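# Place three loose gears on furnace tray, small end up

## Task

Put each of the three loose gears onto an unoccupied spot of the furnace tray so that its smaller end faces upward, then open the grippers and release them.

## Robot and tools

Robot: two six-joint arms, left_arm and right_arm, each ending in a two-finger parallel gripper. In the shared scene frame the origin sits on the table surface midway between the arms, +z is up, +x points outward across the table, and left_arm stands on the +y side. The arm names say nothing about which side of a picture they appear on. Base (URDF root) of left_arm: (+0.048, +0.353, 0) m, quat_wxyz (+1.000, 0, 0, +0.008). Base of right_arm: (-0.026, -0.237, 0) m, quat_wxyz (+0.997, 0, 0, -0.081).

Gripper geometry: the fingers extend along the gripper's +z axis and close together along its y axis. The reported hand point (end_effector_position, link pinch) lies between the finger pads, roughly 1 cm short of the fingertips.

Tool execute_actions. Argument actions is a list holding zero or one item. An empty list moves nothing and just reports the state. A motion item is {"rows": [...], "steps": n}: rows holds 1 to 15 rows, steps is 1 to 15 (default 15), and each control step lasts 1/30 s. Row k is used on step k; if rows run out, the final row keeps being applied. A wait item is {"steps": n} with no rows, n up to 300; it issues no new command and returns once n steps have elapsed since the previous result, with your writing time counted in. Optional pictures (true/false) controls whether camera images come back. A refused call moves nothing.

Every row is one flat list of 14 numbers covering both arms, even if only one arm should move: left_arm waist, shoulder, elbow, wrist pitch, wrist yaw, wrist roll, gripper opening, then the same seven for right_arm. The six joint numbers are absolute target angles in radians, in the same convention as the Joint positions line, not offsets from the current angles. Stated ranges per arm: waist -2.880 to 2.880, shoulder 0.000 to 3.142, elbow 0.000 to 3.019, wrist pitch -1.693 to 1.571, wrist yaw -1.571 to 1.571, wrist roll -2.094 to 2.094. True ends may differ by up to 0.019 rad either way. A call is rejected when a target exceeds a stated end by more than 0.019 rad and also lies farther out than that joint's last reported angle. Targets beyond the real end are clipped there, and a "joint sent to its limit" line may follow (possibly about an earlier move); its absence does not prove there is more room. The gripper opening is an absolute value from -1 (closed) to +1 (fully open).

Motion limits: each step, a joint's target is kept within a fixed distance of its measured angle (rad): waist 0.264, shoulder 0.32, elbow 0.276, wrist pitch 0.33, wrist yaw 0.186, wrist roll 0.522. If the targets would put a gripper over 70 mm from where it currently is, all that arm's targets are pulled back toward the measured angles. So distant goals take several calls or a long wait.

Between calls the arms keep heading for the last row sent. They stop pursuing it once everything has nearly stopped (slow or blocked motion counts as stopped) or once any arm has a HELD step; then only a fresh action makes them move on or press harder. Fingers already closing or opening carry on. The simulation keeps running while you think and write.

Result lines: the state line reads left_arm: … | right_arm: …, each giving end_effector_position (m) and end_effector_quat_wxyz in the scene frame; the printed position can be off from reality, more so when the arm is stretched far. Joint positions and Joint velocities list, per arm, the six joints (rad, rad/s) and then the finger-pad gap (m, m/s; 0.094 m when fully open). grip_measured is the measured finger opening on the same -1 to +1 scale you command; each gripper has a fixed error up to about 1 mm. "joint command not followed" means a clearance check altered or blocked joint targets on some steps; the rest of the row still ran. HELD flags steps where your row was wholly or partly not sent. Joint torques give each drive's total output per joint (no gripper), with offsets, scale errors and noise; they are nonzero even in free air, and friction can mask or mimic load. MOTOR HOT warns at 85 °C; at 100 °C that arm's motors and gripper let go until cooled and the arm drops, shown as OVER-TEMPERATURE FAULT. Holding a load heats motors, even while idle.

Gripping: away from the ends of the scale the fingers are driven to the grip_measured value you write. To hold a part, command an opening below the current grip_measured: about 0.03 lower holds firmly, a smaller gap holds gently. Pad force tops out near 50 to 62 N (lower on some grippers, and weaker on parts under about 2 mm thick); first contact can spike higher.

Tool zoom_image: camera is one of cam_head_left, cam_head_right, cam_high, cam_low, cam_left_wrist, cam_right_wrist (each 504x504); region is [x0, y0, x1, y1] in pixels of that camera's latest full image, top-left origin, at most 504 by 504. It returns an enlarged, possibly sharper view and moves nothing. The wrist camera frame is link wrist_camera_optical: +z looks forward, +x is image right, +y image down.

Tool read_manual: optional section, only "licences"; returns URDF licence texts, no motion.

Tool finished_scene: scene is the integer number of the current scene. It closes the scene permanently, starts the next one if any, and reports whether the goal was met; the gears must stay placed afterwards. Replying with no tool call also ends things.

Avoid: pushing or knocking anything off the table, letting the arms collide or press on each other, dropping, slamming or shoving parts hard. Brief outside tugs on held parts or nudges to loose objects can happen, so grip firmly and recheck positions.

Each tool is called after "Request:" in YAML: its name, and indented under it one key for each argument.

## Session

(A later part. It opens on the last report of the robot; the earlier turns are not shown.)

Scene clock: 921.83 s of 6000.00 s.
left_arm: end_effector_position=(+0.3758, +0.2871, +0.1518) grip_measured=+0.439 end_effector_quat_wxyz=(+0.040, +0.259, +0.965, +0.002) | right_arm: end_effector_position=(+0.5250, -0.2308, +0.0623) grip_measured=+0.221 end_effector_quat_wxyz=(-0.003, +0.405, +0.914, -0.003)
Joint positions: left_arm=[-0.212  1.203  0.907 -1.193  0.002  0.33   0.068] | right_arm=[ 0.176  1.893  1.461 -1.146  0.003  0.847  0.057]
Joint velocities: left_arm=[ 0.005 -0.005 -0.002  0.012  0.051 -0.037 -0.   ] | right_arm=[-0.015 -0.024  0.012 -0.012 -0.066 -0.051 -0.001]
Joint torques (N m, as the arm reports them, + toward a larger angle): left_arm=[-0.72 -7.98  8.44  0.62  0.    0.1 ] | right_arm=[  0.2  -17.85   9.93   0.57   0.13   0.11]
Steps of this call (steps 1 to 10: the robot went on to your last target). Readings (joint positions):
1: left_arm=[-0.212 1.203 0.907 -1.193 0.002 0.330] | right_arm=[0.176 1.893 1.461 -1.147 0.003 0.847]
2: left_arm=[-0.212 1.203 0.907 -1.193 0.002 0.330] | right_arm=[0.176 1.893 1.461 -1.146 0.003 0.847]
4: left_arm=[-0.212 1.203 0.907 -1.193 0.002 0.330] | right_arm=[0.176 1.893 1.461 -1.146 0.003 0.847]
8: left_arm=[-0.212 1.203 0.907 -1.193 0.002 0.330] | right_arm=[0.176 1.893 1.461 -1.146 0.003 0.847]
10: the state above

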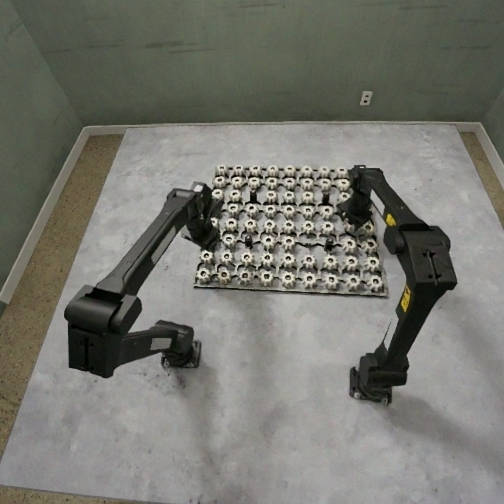

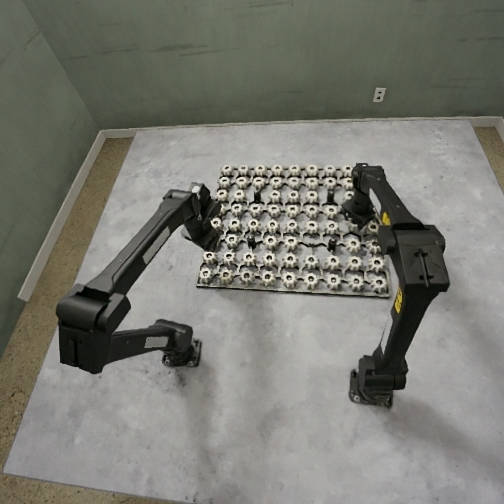

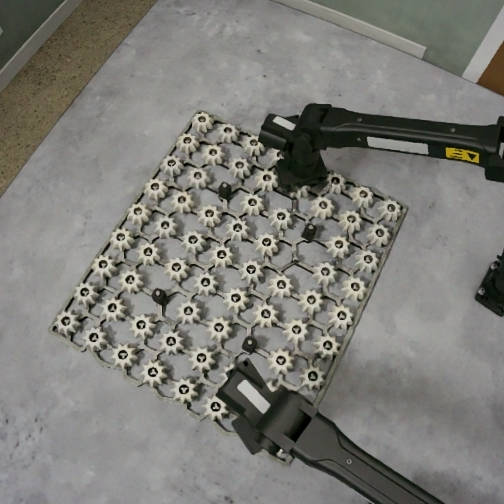

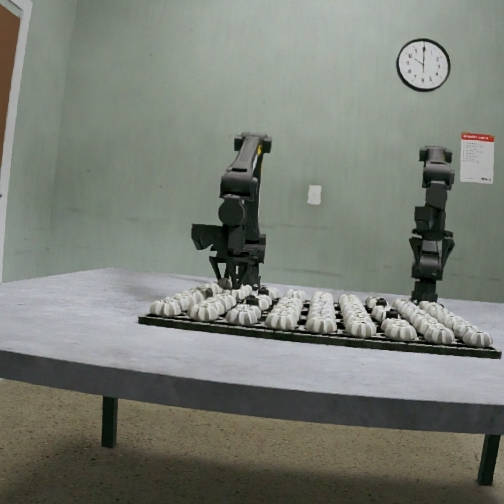

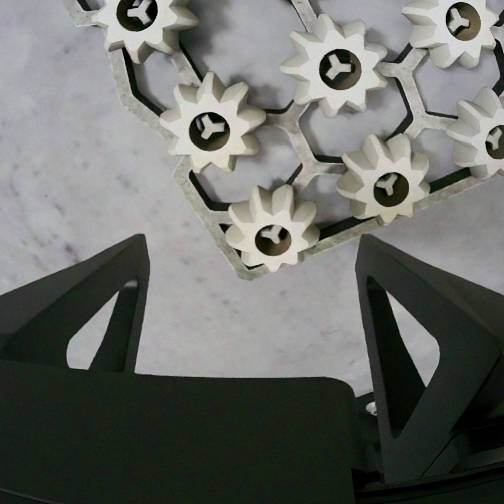

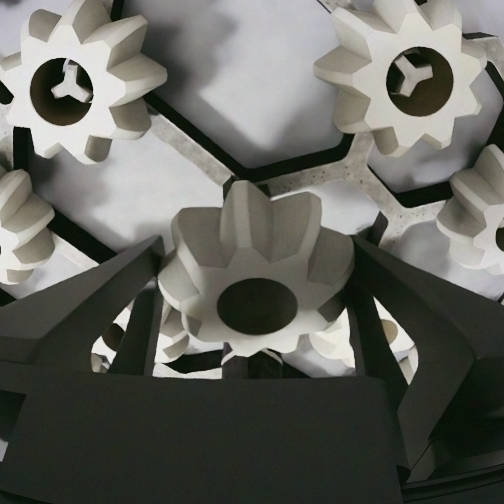

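Request:
execute_actions:
  actions:
    - {"rows": [[-0.2,1.2,0.9,-1.2,0.002,0.34,0.44,0.169,1.89,1.478,-1.133,0.004,0.86,0.185],[-0.2,1.2,0.9,-1.2,0.002,0.34,0.44,0.169,1.891,1.478,-1.13,0.004,0.86,0.185],[-0.2,1.2,0.9,-1.2,0.002,0.34,0.44,0.169,1.892,1.477,-1.127,0.004,0.86,0.185],[-0.2,1.2,0.9,-1.2,0.002,0.34,0.44,0.169,1.894,1.477,-1.124,0.004,0.86,0.185],[-0.2,1.2,0.9,-1.2,0.002,0.34,0.44,0.169,1.896,1.476,-1.121,0.004,0.86,0.185],[-0.2,1.2,0.9,-1.2,0.002,0.34,0.44,0.169,1.898,1.475,-1.118,0.004,0.86,0.185],[-0.2,1.2,0.9,-1.2,0.002,0.34,0.44,0.169,1.9,1.474,-1.115,0.004,0.86,0.185],[-0.2,1.2,0.9,-1.2,0.002,0.34,0.44,0.169,1.902,1.473,-1.112,0.004,0.86,0.185],[-0.2,1.2,0.9,-1.2,0.002,0.34,0.44,0.169,1.904,1.472,-1.109,0.004,0.86,0.185],[-0.2,1.2,0.9,-1.2,0.002,0.34,0.44,0.169,1.905,1.471,-1.106,0.004,0.86,0.185],[-0.2,1.2,0.9,-1.2,0.002,0.34,0.44,0.169,1.906,1.47,-1.104,0.004,0.86,0.185],[-0.2,1.2,0.9,-1.2,0.002,0.34,0.44,0.169,1.907,1.47,-1.102,0.004,0.86,0.185],[-0.2,1.2,0.9,-1.2,0.002,0.34,0.44,0.169,1.908,1.469,-1.101,0.004,0.86,0.185]], "steps": 15}
  pictures: false

Request:
execute_actions:
  actions:
    - {"steps": 12}

Request:
zoom_image:
  camera: "cam_right_wrist"
  region: [140, 100, 380, 340]

Scene clock: 949.87 s of 6000.00 s.
left_arm: end_effector_position=(+0.3758, +0.2871, +0.1518) grip_measured=+0.439 end_effector_quat_wxyz=(+0.040, +0.259, +0.965, +0.002) | right_arm: end_effector_position=(+0.5312, -0.2307, +0.0571) grip_measured=+0.221 end_effector_quat_wxyz=(+0.007, +0.405, +0.914, +0.002)
Joint positions: left_arm=[-0.212  1.203  0.907 -1.193  0.002  0.33   0.068] | right_arm=[ 0.176  1.901  1.457 -1.113  0.003  0.847  0.057]
Joint velocities: left_arm=[-0.015 -0.005 -0.002 -0.012 -0.066  0.022 -0.   ] | right_arm=[-0.005  0.044 -0.012  0.022 -0.051 -0.007  0.001]
Joint torques (N m, as the arm reports them, + toward a larger angle): left_arm=[-0.51 -7.92  8.45  0.63  0.    0.11] | right_arm=[  0.67 -16.73   9.61   0.43   0.15   0.19]
Steps of this call (steps 1 to 15: the robot went on to your last target; steps 16 to 90: nothing new was sent; then 24.53 s passed at rest; steps 91 to 105: all 15 steps of this action). Readings (joint positions):
91: left_arm=[-0.212 1.203 0.907 -1.193 0.002 0.330] | right_arm=[0.176 1.893 1.461 -1.145 0.003 0.847]
92: left_arm=[-0.212 1.203 0.907 -1.193 0.002 0.330] | right_arm=[0.176 1.893 1.461 -1.145 0.003 0.847]
94: left_arm=[-0.212 1.203 0.907 -1.193 0.002 0.330] | right_arm=[0.176 1.893 1.461 -1.140 0.003 0.847]
98: left_arm=[-0.212 1.203 0.907 -1.193 0.002 0.330] | right_arm=[0.176 1.893 1.461 -1.129 0.003 0.847]
105: the state above

Scene clock: 950.27 s of 6000.00 s.
left_arm: end_effector_position=(+0.3758, +0.2871, +0.1518) grip_measured=+0.439 end_effector_quat_wxyz=(+0.040, +0.259, +0.965, +0.002) | right_arm: end_effector_position=(+0.5295, -0.2308, +0.0530) grip_measured=+0.221 end_effector_quat_wxyz=(+0.003, +0.405, +0.914, -0.000)
Joint positions: left_arm=[-0.212  1.203  0.907 -1.193  0.002  0.33   0.068] | right_arm=[ 0.176  1.906  1.454 -1.113  0.003  0.847  0.057]
Joint velocities: left_arm=[-0.005 -0.015 -0.012 -0.012 -0.007  0.037 -0.   ] | right_arm=[-0.015 -0.005  0.002 -0.017  0.037 -0.007  0.002]
Joint torques (N m, as the arm reports them, + toward a larger angle): left_arm=[-0.61 -7.94  8.48  0.58  0.    0.11] | right_arm=[  0.23 -17.05   9.81   0.48   0.1    0.16]
Steps of this call (steps 1 to 12: the robot went on to your last target). Readings (joint positions):
1: left_arm=[-0.212 1.203 0.907 -1.193 0.002 0.330] | right_arm=[0.176 1.902 1.457 -1.113 0.003 0.847]
2: left_arm=[-0.212 1.203 0.907 -1.193 0.002 0.330] | right_arm=[0.176 1.903 1.456 -1.113 0.003 0.847]
4: left_arm=[-0.212 1.203 0.907 -1.193 0.002 0.330] | right_arm=[0.176 1.905 1.455 -1.113 0.003 0.847]
8: left_arm=[-0.212 1.203 0.907 -1.193 0.002 0.330] | right_arm=[0.176 1.906 1.454 -1.113 0.003 0.847]
12: the state above

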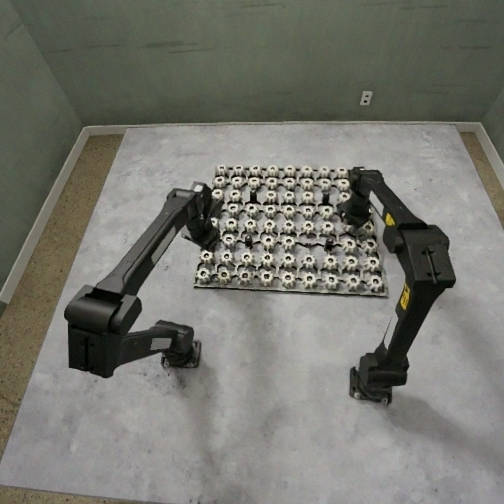

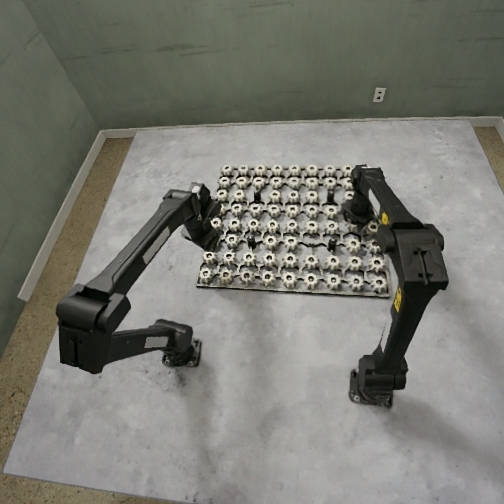

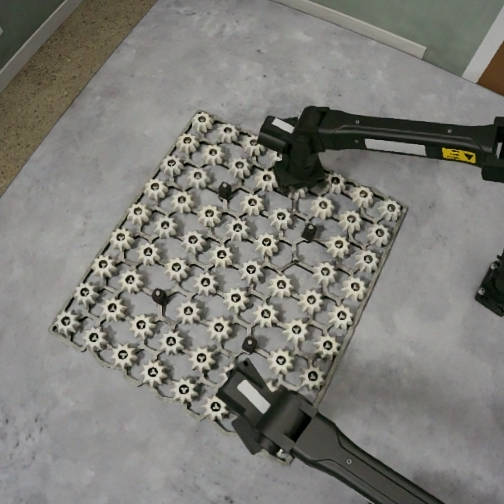

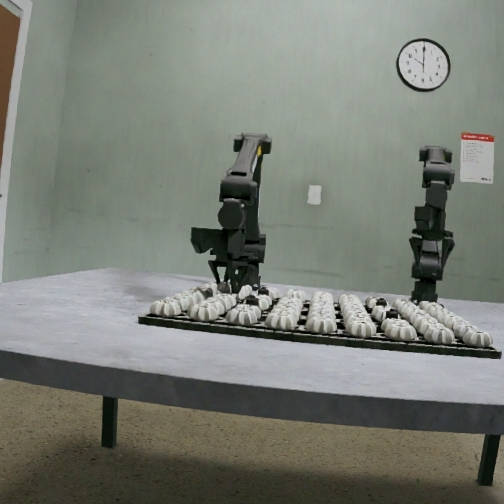

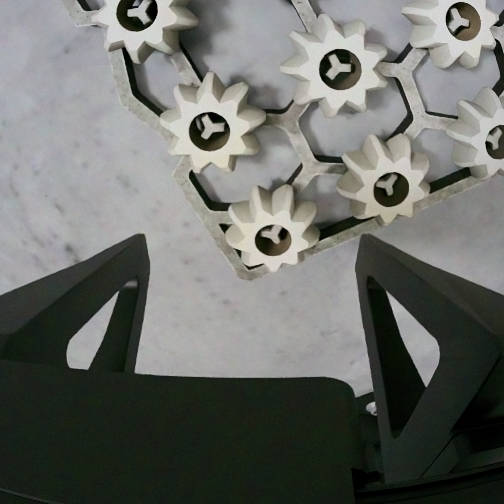

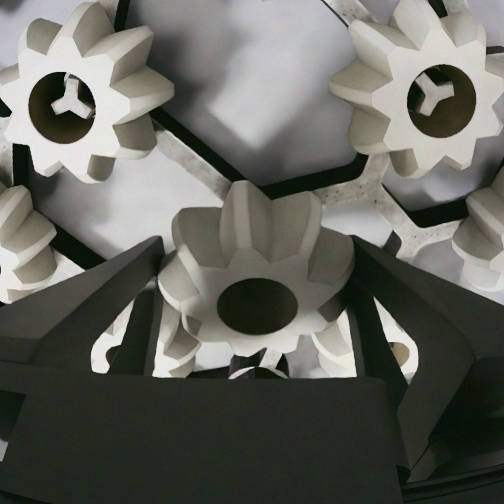

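Region (140, 100, 380, 340) of cam_right_wrist's 504x504 image, scaled by 2.100, with more detail than that image has.

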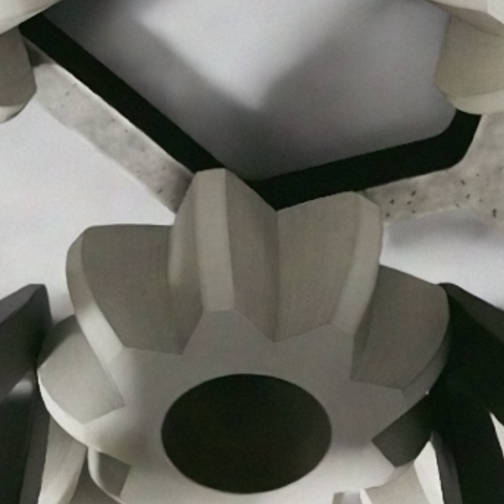

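Request:
execute_actions:
  actions:
    - {"rows": [[-0.2,1.2,0.9,-1.2,0.002,0.34,0.44,0.169,1.91,1.469,-1.101,0.004,0.86,0.185],[-0.2,1.2,0.9,-1.2,0.002,0.34,0.44,0.169,1.912,1.469,-1.101,0.004,0.86,0.185],[-0.2,1.2,0.9,-1.2,0.002,0.34,0.44,0.169,1.914,1.469,-1.101,0.004,0.86,0.185],[-0.2,1.2,0.9,-1.2,0.002,0.34,0.44,0.169,1.916,1.469,-1.101,0.004,0.86,0.185],[-0.2,1.2,0.9,-1.2,0.002,0.34,0.44,0.169,1.918,1.469,-1.101,0.004,0.86,0.185],[-0.2,1.2,0.9,-1.2,0.002,0.34,0.44,0.169,1.92,1.469,-1.101,0.004,0.86,0.185],[-0.2,1.2,0.9,-1.2,0.002,0.34,0.44,0.169,1.922,1.469,-1.101,0.004,0.86,0.185],[-0.2,1.2,0.9,-1.2,0.002,0.34,0.44,0.169,1.924,1.469,-1.101,0.004,0.86,0.185],[-0.2,1.2,0.9,-1.2,0.002,0.34,0.44,0.169,1.925,1.469,-1.1,0.004,0.86,0.185],[-0.2,1.2,0.9,-1.2,0.002,0.34,0.44,0.169,1.926,1.469,-1.099,0.004,0.86,0.185],[-0.2,1.2,0.9,-1.2,0.002,0.34,0.44,0.169,1.927,1.469,-1.098,0.004,0.86,0.185],[-0.2,1.2,0.9,-1.2,0.002,0.34,0.44,0.169,1.928,1.469,-1.097,0.004,0.86,0.185]], "steps": 15}
  pictures: false

Request:
execute_actions:
  actions:
    - {"steps": 10}
  pictures: false

Scene clock: 971.17 s of 6000.00 s.
left_arm: end_effector_position=(+0.3758, +0.2871, +0.1518) grip_measured=+0.439 end_effector_quat_wxyz=(+0.040, +0.259, +0.965, +0.002) | right_arm: end_effector_position=(+0.5291, -0.2308, +0.0428) grip_measured=+0.221 end_effector_quat_wxyz=(-0.003, +0.405, +0.914, -0.003)
Joint positions: left_arm=[-0.212  1.203  0.907 -1.193  0.002  0.33   0.068] | right_arm=[ 0.176  1.925  1.454 -1.108  0.003  0.847  0.057]
Joint velocities: left_arm=[-0.005 -0.005 -0.022  0.002 -0.051  0.037 -0.   ] | right_arm=[-0.005  0.024 -0.017  0.012 -0.037 -0.007  0.001]
Joint torques (N m, as the arm reports them, + toward a larger angle): left_arm=[-0.72 -7.88  8.46  0.61  0.    0.11] | right_arm=[ -0.56 -17.94   9.51   0.33   0.11   0.14]
Steps of this call (steps 1 to 15: the robot went on to your last target; steps 16 to 90: nothing new was sent; then 17.40 s passed at rest; steps 91 to 105: all 15 steps of this action). Readings (joint positions):
91: left_arm=[-0.212 1.203 0.907 -1.193 0.002 0.330] | right_arm=[0.176 1.906 1.454 -1.113 0.003 0.847]
92: left_arm=[-0.212 1.203 0.907 -1.193 0.002 0.330] | right_arm=[0.176 1.906 1.454 -1.113 0.003 0.847]
94: left_arm=[-0.212 1.203 0.907 -1.193 0.002 0.330] | right_arm=[0.176 1.907 1.454 -1.113 0.003 0.847]
98: left_arm=[-0.212 1.203 0.907 -1.193 0.002 0.330] | right_arm=[0.176 1.911 1.454 -1.113 0.003 0.847]
105: the state above

Scene clock: 971.50 s of 6000.00 s.
left_arm: end_effector_position=(+0.3758, +0.2871, +0.1518) grip_measured=+0.439 end_effector_quat_wxyz=(+0.040, +0.259, +0.965, +0.002) | right_arm: end_effector_position=(+0.5290, -0.2308, +0.0418) grip_measured=+0.221 end_effector_quat_wxyz=(-0.004, +0.405, +0.914, -0.003)
Joint positions: left_arm=[-0.212  1.203  0.907 -1.193  0.002  0.33   0.068] | right_arm=[ 0.176  1.927  1.454 -1.108  0.003  0.847  0.057]
Joint velocities: left_arm=[-0.005  0.005 -0.007 -0.007  0.022 -0.081 -0.   ] | right_arm=[ 0.005 -0.015 -0.007  0.017 -0.066  0.081 -0.   ]
Joint torques (N m, as the arm reports them, + toward a larger angle): left_arm=[-0.62 -7.86  8.44  0.59  0.    0.11] | right_arm=[  0.72 -18.16   9.35   0.4    0.14   0.14]
Steps of this call (steps 1 to 10: the robot went on to your last target). Readings (joint positions):
1: left_arm=[-0.212 1.203 0.907 -1.193 0.002 0.330] | right_arm=[0.176 1.927 1.454 -1.108 0.003 0.847]
2: left_arm=[-0.212 1.203 0.907 -1.193 0.002 0.330] | right_arm=[0.176 1.927 1.454 -1.108 0.003 0.847]
4: left_arm=[-0.212 1.203 0.907 -1.193 0.002 0.330] | right_arm=[0.176 1.927 1.454 -1.108 0.003 0.847]
8: left_arm=[-0.212 1.203 0.907 -1.193 0.002 0.330] | right_arm=[0.176 1.927 1.454 -1.108 0.003 0.847]
10: the state above

Request:
execute_actions:
  actions:
    - {"rows": [[-0.2,1.2,0.9,-1.2,0.002,0.34,0.44,0.169,1.93,1.469,-1.097,0.004,0.86,0.185],[-0.2,1.2,0.9,-1.2,0.002,0.34,0.44,0.169,1.932,1.469,-1.097,0.004,0.86,0.185],[-0.2,1.2,0.9,-1.2,0.002,0.34,0.44,0.169,1.934,1.469,-1.097,0.004,0.86,0.185],[-0.2,1.2,0.9,-1.2,0.002,0.34,0.44,0.169,1.936,1.469,-1.097,0.004,0.86,0.185],[-0.2,1.2,0.9,-1.2,0.002,0.34,0.44,0.169,1.938,1.469,-1.097,0.004,0.86,0.185],[-0.2,1.2,0.9,-1.2,0.002,0.34,0.44,0.169,1.94,1.469,-1.096,0.004,0.86,0.185],[-0.2,1.2,0.9,-1.2,0.002,0.34,0.44,0.169,1.942,1.469,-1.095,0.004,0.86,0.185],[-0.2,1.2,0.9,-1.2,0.002,0.34,0.44,0.169,1.944,1.469,-1.094,0.004,0.86,0.185],[-0.2,1.2,0.9,-1.2,0.002,0.34,0.44,0.169,1.945,1.469,-1.093,0.004,0.86,0.185],[-0.2,1.2,0.9,-1.2,0.002,0.34,0.44,0.169,1.946,1.469,-1.092,0.004,0.86,0.185],[-0.2,1.2,0.9,-1.2,0.002,0.34,0.44,0.169,1.947,1.469,-1.091,0.004,0.86,0.185],[-0.2,1.2,0.9,-1.2,0.002,0.34,0.44,0.169,1.948,1.469,-1.09,0.004,0.86,0.185],[-0.2,1.2,0.9,-1.2,0.002,0.34,0.44,0.169,1.949,1.469,-1.09,0.004,0.86,0.185]], "steps": 15}
  pictures: false

Request:
execute_actions:
  actions:
    - {"steps": 10}

Scene clock: 985.77 s of 6000.00 s.
left_arm: end_effector_position=(+0.3758, +0.2871, +0.1518) grip_measured=+0.439 end_effector_quat_wxyz=(+0.040, +0.259, +0.965, +0.002) | right_arm: end_effector_position=(+0.5290, -0.2308, +0.0322) grip_measured=+0.221 end_effector_quat_wxyz=(-0.009, +0.405, +0.914, -0.006)
Joint positions: left_arm=[-0.212  1.203  0.907 -1.193  0.002  0.33   0.068] | right_arm=[ 0.176  1.945  1.454 -1.101  0.003  0.847  0.057]
Joint velocities: left_arm=[ 0.005 -0.005  0.007 -0.007 -0.066 -0.022  0.001] | right_arm=[ 0.005  0.005  0.022 -0.002 -0.051 -0.051  0.001]
Joint torques (N m, as the arm reports them, + toward a larger angle): left_arm=[-0.75 -7.9   8.41  0.61  0.    0.11] | right_arm=[  0.84 -18.23   9.49   0.45   0.11   0.19]
Steps of this call (steps 1 to 15: the robot went on to your last target; steps 16 to 90: nothing new was sent; then 10.77 s passed at rest; steps 91 to 105: all 15 steps of this action). Readings (joint positions):
91: left_arm=[-0.212 1.203 0.907 -1.193 0.002 0.330] | right_arm=[0.176 1.927 1.454 -1.108 0.003 0.847]
92: left_arm=[-0.212 1.203 0.907 -1.193 0.002 0.330] | right_arm=[0.176 1.927 1.454 -1.108 0.003 0.847]
94: left_arm=[-0.212 1.203 0.907 -1.193 0.002 0.330] | right_arm=[0.176 1.927 1.454 -1.108 0.003 0.847]
98: left_arm=[-0.212 1.203 0.907 -1.193 0.002 0.330] | right_arm=[0.176 1.931 1.454 -1.107 0.003 0.847]
105: the state above

Scene clock: 986.10 s of 6000.00 s.
left_arm: end_effector_position=(+0.3758, +0.2871, +0.1518) grip_measured=+0.439 end_effector_quat_wxyz=(+0.040, +0.259, +0.965, +0.002) | right_arm: end_effector_position=(+0.5287, -0.2308, +0.0308) grip_measured=+0.221 end_effector_quat_wxyz=(-0.010, +0.405, +0.914, -0.006)
Joint positions: left_arm=[-0.212  1.203  0.907 -1.193  0.002  0.33   0.068] | right_arm=[ 0.176  1.948  1.454 -1.101  0.003  0.847  0.057]
Joint velocities: left_arm=[-0.005 -0.005  0.012 -0.002 -0.007  0.022 -0.   ] | right_arm=[-0.024 -0.015  0.017 -0.007  0.007  0.051  0.   ]
Joint torques (N m, as the arm reports them, + toward a larger angle): left_arm=[-0.73 -8.11  8.45  0.64  0.    0.11] | right_arm=[  0.01 -17.68   9.65   0.44   0.08   0.14]
Steps of this call (steps 1 to 10: the robot went on to your last target). Readings (joint positions):
1: left_arm=[-0.212 1.203 0.907 -1.193 0.002 0.330] | right_arm=[0.176 1.946 1.454 -1.101 0.003 0.847]
2: left_arm=[-0.212 1.203 0.907 -1.193 0.002 0.330] | right_arm=[0.176 1.947 1.454 -1.101 0.003 0.847]
4: left_arm=[-0.212 1.203 0.907 -1.193 0.002 0.330] | right_arm=[0.176 1.948 1.454 -1.101 0.003 0.847]
8: left_arm=[-0.212 1.203 0.907 -1.193 0.002 0.330] | right_arm=[0.176 1.948 1.454 -1.101 0.003 0.847]
10: the state above

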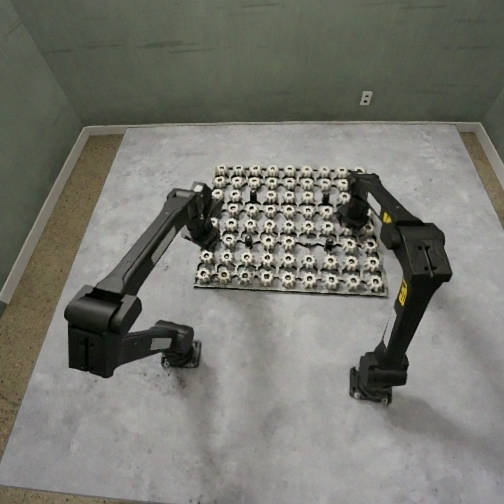

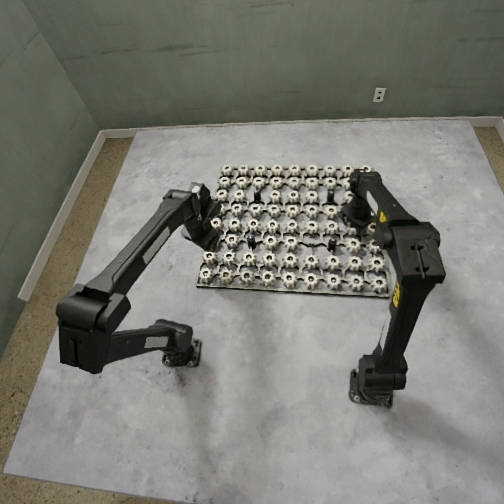

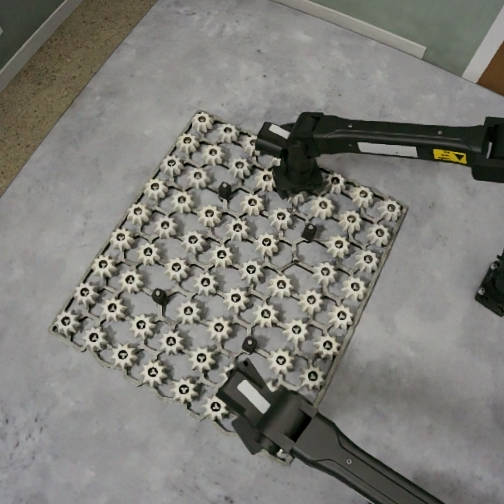

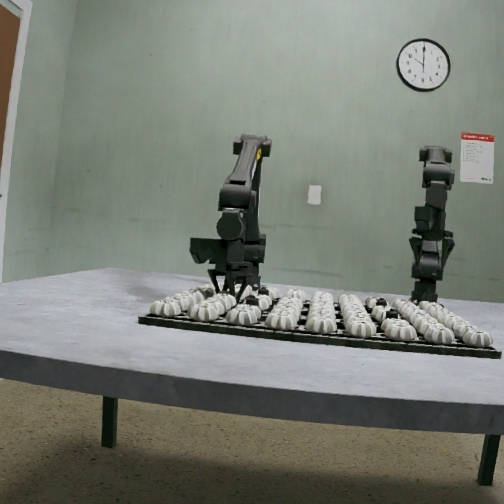

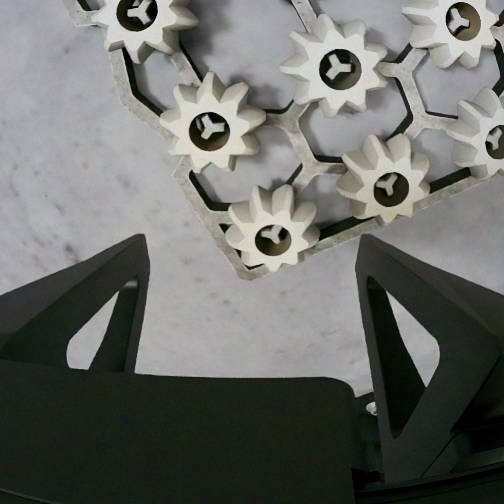

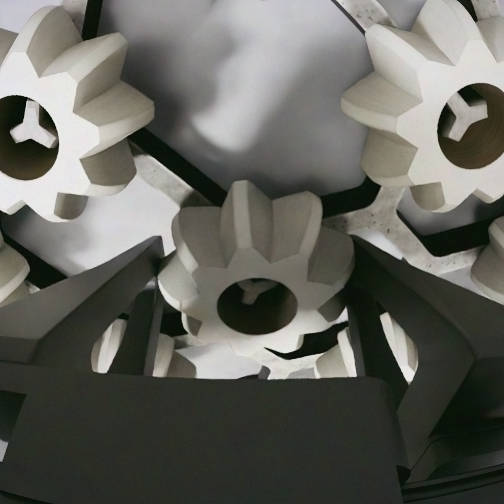

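Request:
execute_actions:
  actions:
    - {"rows": [[-0.2,1.2,0.9,-1.2,0.002,0.34,0.44,0.169,1.95,1.469,-1.09,0.004,0.86,0.185],[-0.2,1.2,0.9,-1.2,0.002,0.34,0.44,0.169,1.951,1.469,-1.09,0.004,0.86,0.185],[-0.2,1.2,0.9,-1.2,0.002,0.34,0.44,0.169,1.952,1.469,-1.09,0.004,0.86,0.185],[-0.2,1.2,0.9,-1.2,0.002,0.34,0.44,0.169,1.953,1.469,-1.09,0.004,0.86,0.185],[-0.2,1.2,0.9,-1.2,0.002,0.34,0.44,0.169,1.954,1.469,-1.09,0.004,0.86,0.185],[-0.2,1.2,0.9,-1.2,0.002,0.34,0.44,0.169,1.955,1.469,-1.09,0.004,0.86,0.185]], "steps": 15}
  pictures: false

Request:
execute_actions:
  actions:
    - {"rows": [[-0.2,1.2,0.9,-1.2,0.002,0.34,0.44,0.169,1.955,1.469,-1.09,0.004,0.86,0.2],[-0.2,1.2,0.9,-1.2,0.002,0.34,0.44,0.169,1.955,1.469,-1.09,0.004,0.86,0.215],[-0.2,1.2,0.9,-1.2,0.002,0.34,0.44,0.169,1.955,1.469,-1.09,0.004,0.86,0.23],[-0.2,1.2,0.9,-1.2,0.002,0.34,0.44,0.169,1.955,1.469,-1.09,0.004,0.86,0.25],[-0.2,1.2,0.9,-1.2,0.002,0.34,0.44,0.169,1.953,1.469,-1.09,0.004,0.86,0.28],[-0.2,1.2,0.9,-1.2,0.002,0.34,0.44,0.169,1.95,1.469,-1.09,0.004,0.86,0.31],[-0.2,1.2,0.9,-1.2,0.002,0.34,0.44,0.169,1.946,1.469,-1.09,0.004,0.86,0.34],[-0.2,1.2,0.9,-1.2,0.002,0.34,0.44,0.169,1.942,1.469,-1.09,0.004,0.86,0.37],[-0.2,1.2,0.9,-1.2,0.002,0.34,0.44,0.169,1.938,1.469,-1.09,0.004,0.86,0.4],[-0.2,1.2,0.9,-1.2,0.002,0.34,0.44,0.169,1.934,1.469,-1.09,0.004,0.86,0.42],[-0.2,1.2,0.9,-1.2,0.002,0.34,0.44,0.169,1.93,1.469,-1.09,0.004,0.86,0.43],[-0.2,1.2,0.9,-1.2,0.002,0.34,0.44,0.169,1.925,1.469,-1.09,0.004,0.86,0.43],[-0.2,1.2,0.9,-1.2,0.002,0.34,0.44,0.169,1.919,1.469,-1.09,0.004,0.86,0.43],[-0.2,1.2,0.9,-1.2,0.002,0.34,0.44,0.169,1.912,1.469,-1.092,0.004,0.86,0.43],[-0.2,1.2,0.9,-1.2,0.002,0.34,0.44,0.169,1.904,1.469,-1.096,0.004,0.86,0.43]], "steps": 15}
  pictures: false

Request:
execute_actions:
  actions:
    - {"rows": [[-0.2,1.2,0.9,-1.2,0.002,0.34,0.44,0.169,1.895,1.469,-1.101,0.004,0.86,0.43],[-0.2,1.2,0.9,-1.2,0.002,0.34,0.44,0.169,1.885,1.469,-1.106,0.004,0.86,0.43],[-0.2,1.2,0.9,-1.2,0.002,0.34,0.44,0.169,1.874,1.469,-1.111,0.004,0.86,0.43],[-0.2,1.2,0.9,-1.2,0.002,0.34,0.44,0.169,1.862,1.469,-1.116,0.004,0.86,0.43],[-0.2,1.2,0.9,-1.2,0.002,0.34,0.44,0.169,1.85,1.469,-1.121,0.004,0.86,0.43],[-0.2,1.2,0.9,-1.2,0.002,0.34,0.44,0.169,1.838,1.469,-1.126,0.004,0.86,0.43],[-0.2,1.2,0.9,-1.2,0.002,0.34,0.44,0.169,1.826,1.469,-1.131,0.004,0.86,0.43],[-0.2,1.2,0.9,-1.2,0.002,0.34,0.44,0.169,1.815,1.469,-1.136,0.004,0.86,0.43],[-0.2,1.2,0.9,-1.2,0.002,0.34,0.44,0.169,1.805,1.469,-1.141,0.004,0.86,0.43],[-0.2,1.2,0.9,-1.2,0.002,0.34,0.44,0.169,1.796,1.469,-1.146,0.004,0.86,0.43],[-0.2,1.2,0.9,-1.2,0.002,0.34,0.44,0.169,1.788,1.469,-1.15,0.004,0.86,0.43],[-0.2,1.2,0.9,-1.2,0.002,0.34,0.44,0.169,1.782,1.469,-1.153,0.004,0.86,0.43],[-0.2,1.2,0.9,-1.2,0.002,0.34,0.44,0.169,1.778,1.469,-1.155,0.004,0.86,0.43],[-0.2,1.2,0.9,-1.2,0.002,0.34,0.44,0.169,1.776,1.469,-1.156,0.004,0.86,0.43],[-0.2,1.2,0.9,-1.2,0.002,0.34,0.44,0.169,1.775,1.469,-1.156,0.004,0.86,0.43]], "steps": 15}
  pictures: false

Request:
execute_actions:
  actions:
    - {"steps": 10}

Scene clock: 1023.83 s of 6000.00 s.
left_arm: end_effector_position=(+0.3758, +0.2871, +0.1518) grip_measured=+0.439 end_effector_quat_wxyz=(+0.040, +0.259, +0.965, +0.002) | right_arm: end_effector_position=(+0.5287, -0.2308, +0.0299) grip_measured=+0.221 end_effector_quat_wxyz=(-0.011, +0.405, +0.914, -0.007)
Joint positions: left_arm=[-0.212  1.203  0.907 -1.193  0.002  0.33   0.068] | right_arm=[ 0.176  1.949  1.454 -1.1    0.003  0.847  0.057]
Joint velocities: left_arm=[-0.005 -0.005 -0.012  0.002  0.022 -0.051 -0.   ] | right_arm=[-0.005 -0.005 -0.007  0.007 -0.081 -0.037  0.002]
Joint torques (N m, as the arm reports them, + toward a larger angle): left_arm=[-0.47 -7.94  8.45  0.61  0.    0.11] | right_arm=[  0.72 -17.32   9.3    0.24   0.17   0.23]
Steps of this call (steps 1 to 15: the robot went on to your last target; steps 16 to 90: nothing new was sent; then 34.23 s passed at rest; steps 91 to 105: all 15 steps of this action). Readings (joint positions):
91: left_arm=[-0.212 1.203 0.907 -1.193 0.002 0.330] | right_arm=[0.176 1.948 1.454 -1.101 0.003 0.847]
92: left_arm=[-0.212 1.203 0.907 -1.193 0.002 0.330] | right_arm=[0.176 1.948 1.454 -1.101 0.003 0.847]
94: left_arm=[-0.212 1.203 0.907 -1.193 0.002 0.330] | right_arm=[0.176 1.948 1.454 -1.101 0.003 0.847]
98: left_arm=[-0.212 1.203 0.907 -1.193 0.002 0.330] | right_arm=[0.176 1.948 1.454 -1.101 0.003 0.847]
105: the state above

Scene clock: 1024.33 s of 6000.00 s.
left_arm: end_effector_position=(+0.3758, +0.2871, +0.1518) grip_measured=+0.439 end_effector_quat_wxyz=(+0.040, +0.259, +0.965, +0.002) | right_arm: end_effector_position=(+0.5288, -0.2308, +0.0299) grip_measured=+0.427 end_effector_quat_wxyz=(-0.010, +0.405, +0.914, -0.006)
Joint positions: left_arm=[-0.212  1.203  0.907 -1.193  0.002  0.33   0.068] | right_arm=[ 0.176  1.949  1.454 -1.1    0.003  0.847  0.067]
Joint velocities: left_arm=[-0.005 -0.005  0.007 -0.007 -0.037  0.066  0.001] | right_arm=[-0.015 -0.005 -0.002 -0.032 -0.081  0.051  0.   ]
Joint torques (N m, as the arm reports them, + toward a larger angle): left_arm=[-0.71 -7.86  8.43  0.62  0.    0.11] | right_arm=[  0.29 -21.75   9.6    0.13   0.08   0.17]
Steps of this call (steps 1 to 15: all 15 steps of this action). Readings (joint positions):
1: left_arm=[-0.212 1.203 0.907 -1.193 0.002 0.330] | right_arm=[0.176 1.949 1.454 -1.100 0.003 0.847]
2: left_arm=[-0.212 1.203 0.907 -1.193 0.002 0.330] | right_arm=[0.176 1.949 1.454 -1.100 0.003 0.847]
4: left_arm=[-0.212 1.203 0.907 -1.193 0.002 0.330] | right_arm=[0.176 1.949 1.454 -1.100 0.003 0.847]
8: left_arm=[-0.212 1.203 0.907 -1.193 0.002 0.330] | right_arm=[0.176 1.949 1.454 -1.100 0.003 0.847]
15: the state above

Scene clock: 1024.83 s of 6000.00 s.
left_arm: end_effector_position=(+0.3758, +0.2871, +0.1518) grip_measured=+0.439 end_effector_quat_wxyz=(+0.040, +0.259, +0.965, +0.002) | right_arm: end_effector_position=(+0.5269, -0.2308, +0.1079) grip_measured=+0.427 end_effector_quat_wxyz=(+0.036, +0.405, +0.914, +0.015)
Joint positions: left_arm=[-0.212  1.203  0.907 -1.193  0.002  0.33   0.068] | right_arm=[ 0.176  1.803  1.454 -1.144  0.003  0.847  0.067]
Joint velocities: left_arm=[-0.015  0.005  0.002  0.007 -0.051 -0.037 -0.001] | right_arm=[-0.015 -0.327 -0.007 -0.032  0.007  0.022  0.001]
Joint torques (N m, as the arm reports them, + toward a larger angle): left_arm=[-0.61 -7.85  8.44  0.63 -0.01  0.12] | right_arm=[ -0.45 -17.35   9.96   0.07   0.08   0.15]
Steps of this call (steps 1 to 15: all 15 steps of this action). Readings (joint positions):
1: left_arm=[-0.212 1.203 0.907 -1.193 0.002 0.330] | right_arm=[0.176 1.948 1.454 -1.100 0.003 0.847]
2: left_arm=[-0.212 1.203 0.907 -1.193 0.002 0.330] | right_arm=[0.176 1.946 1.454 -1.100 0.003 0.847]
4: left_arm=[-0.212 1.203 0.907 -1.193 0.002 0.330] | right_arm=[0.176 1.939 1.454 -1.102 0.003 0.847]
8: left_arm=[-0.212 1.203 0.907 -1.193 0.002 0.330] | right_arm=[0.176 1.901 1.454 -1.118 0.003 0.847]
15: the state above

Scene clock: 1025.17 s of 6000.00 s.
left_arm: end_effector_position=(+0.3758, +0.2871, +0.1518) grip_measured=+0.439 end_effector_quat_wxyz=(+0.040, +0.259, +0.965, +0.002) | right_arm: end_effector_position=(+0.5264, -0.2308, +0.1176) grip_measured=+0.427 end_effector_quat_wxyz=(+0.043, +0.405, +0.913, +0.018)
Joint positions: left_arm=[-0.212  1.203  0.907 -1.193  0.002  0.33   0.068] | right_arm=[ 0.176  1.784  1.454 -1.148  0.003  0.847  0.067]
Joint velocities: left_arm=[-0.005  0.005 -0.012 -0.012  0.037  0.081 -0.   ] | right_arm=[-0.015 -0.005  0.007 -0.007  0.066  0.007 -0.001]
Joint torques (N m, as the arm reports them, + toward a larger angle): left_arm=[-0.58 -7.95  8.44  0.62  0.    0.12] | right_arm=[  0.3  -17.47  10.16  -0.21   0.13   0.11]
Steps of this call (steps 1 to 10: the robot went on to your last target). Readings (joint positions):
1: left_arm=[-0.212 1.203 0.907 -1.193 0.002 0.330] | right_arm=[0.176 1.794 1.454 -1.145 0.003 0.847]
2: left_arm=[-0.212 1.203 0.907 -1.193 0.002 0.330] | right_arm=[0.176 1.788 1.454 -1.146 0.003 0.847]
4: left_arm=[-0.212 1.203 0.907 -1.193 0.002 0.330] | right_arm=[0.176 1.784 1.454 -1.147 0.003 0.847]
8: left_arm=[-0.212 1.203 0.907 -1.193 0.002 0.330] | right_arm=[0.176 1.784 1.454 -1.148 0.003 0.847]
10: the state above

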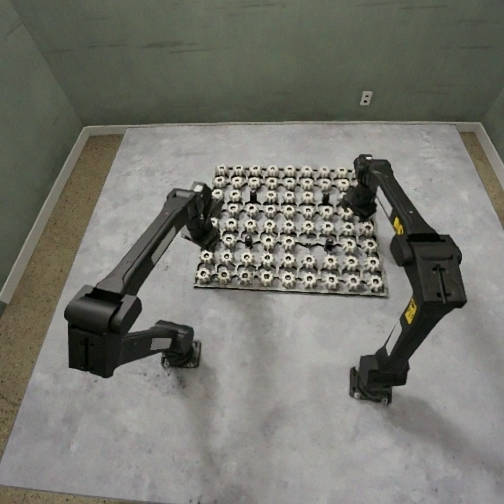

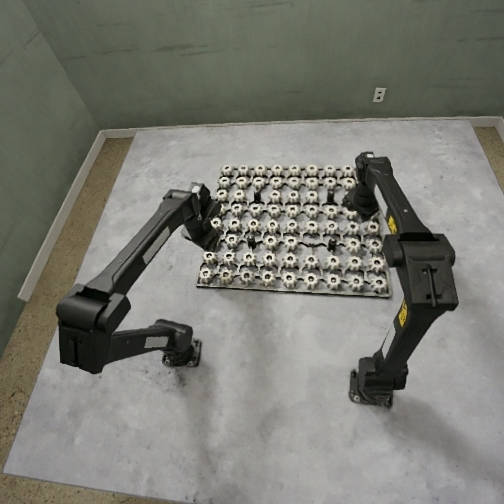

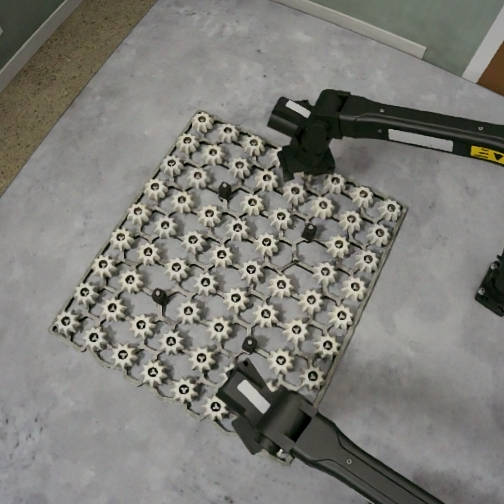

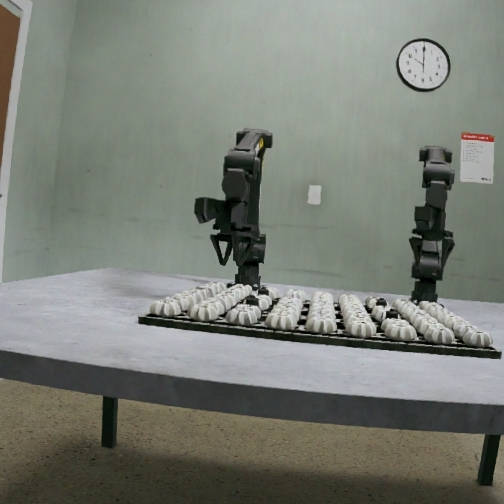

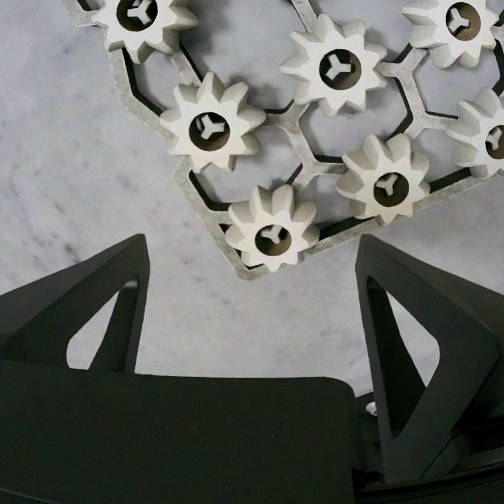

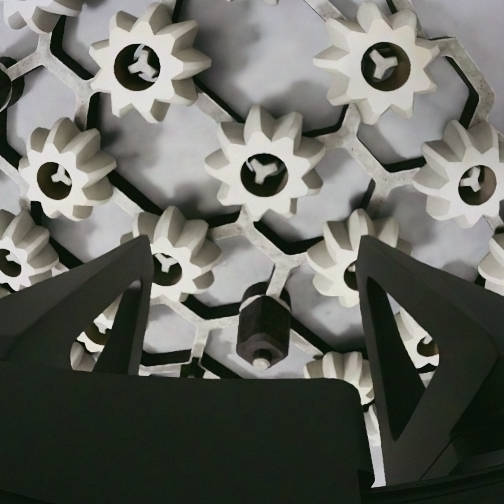

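All three gears are seated.

Request:
finished_scene:
  scene: 1

The scene is finished: the task was done.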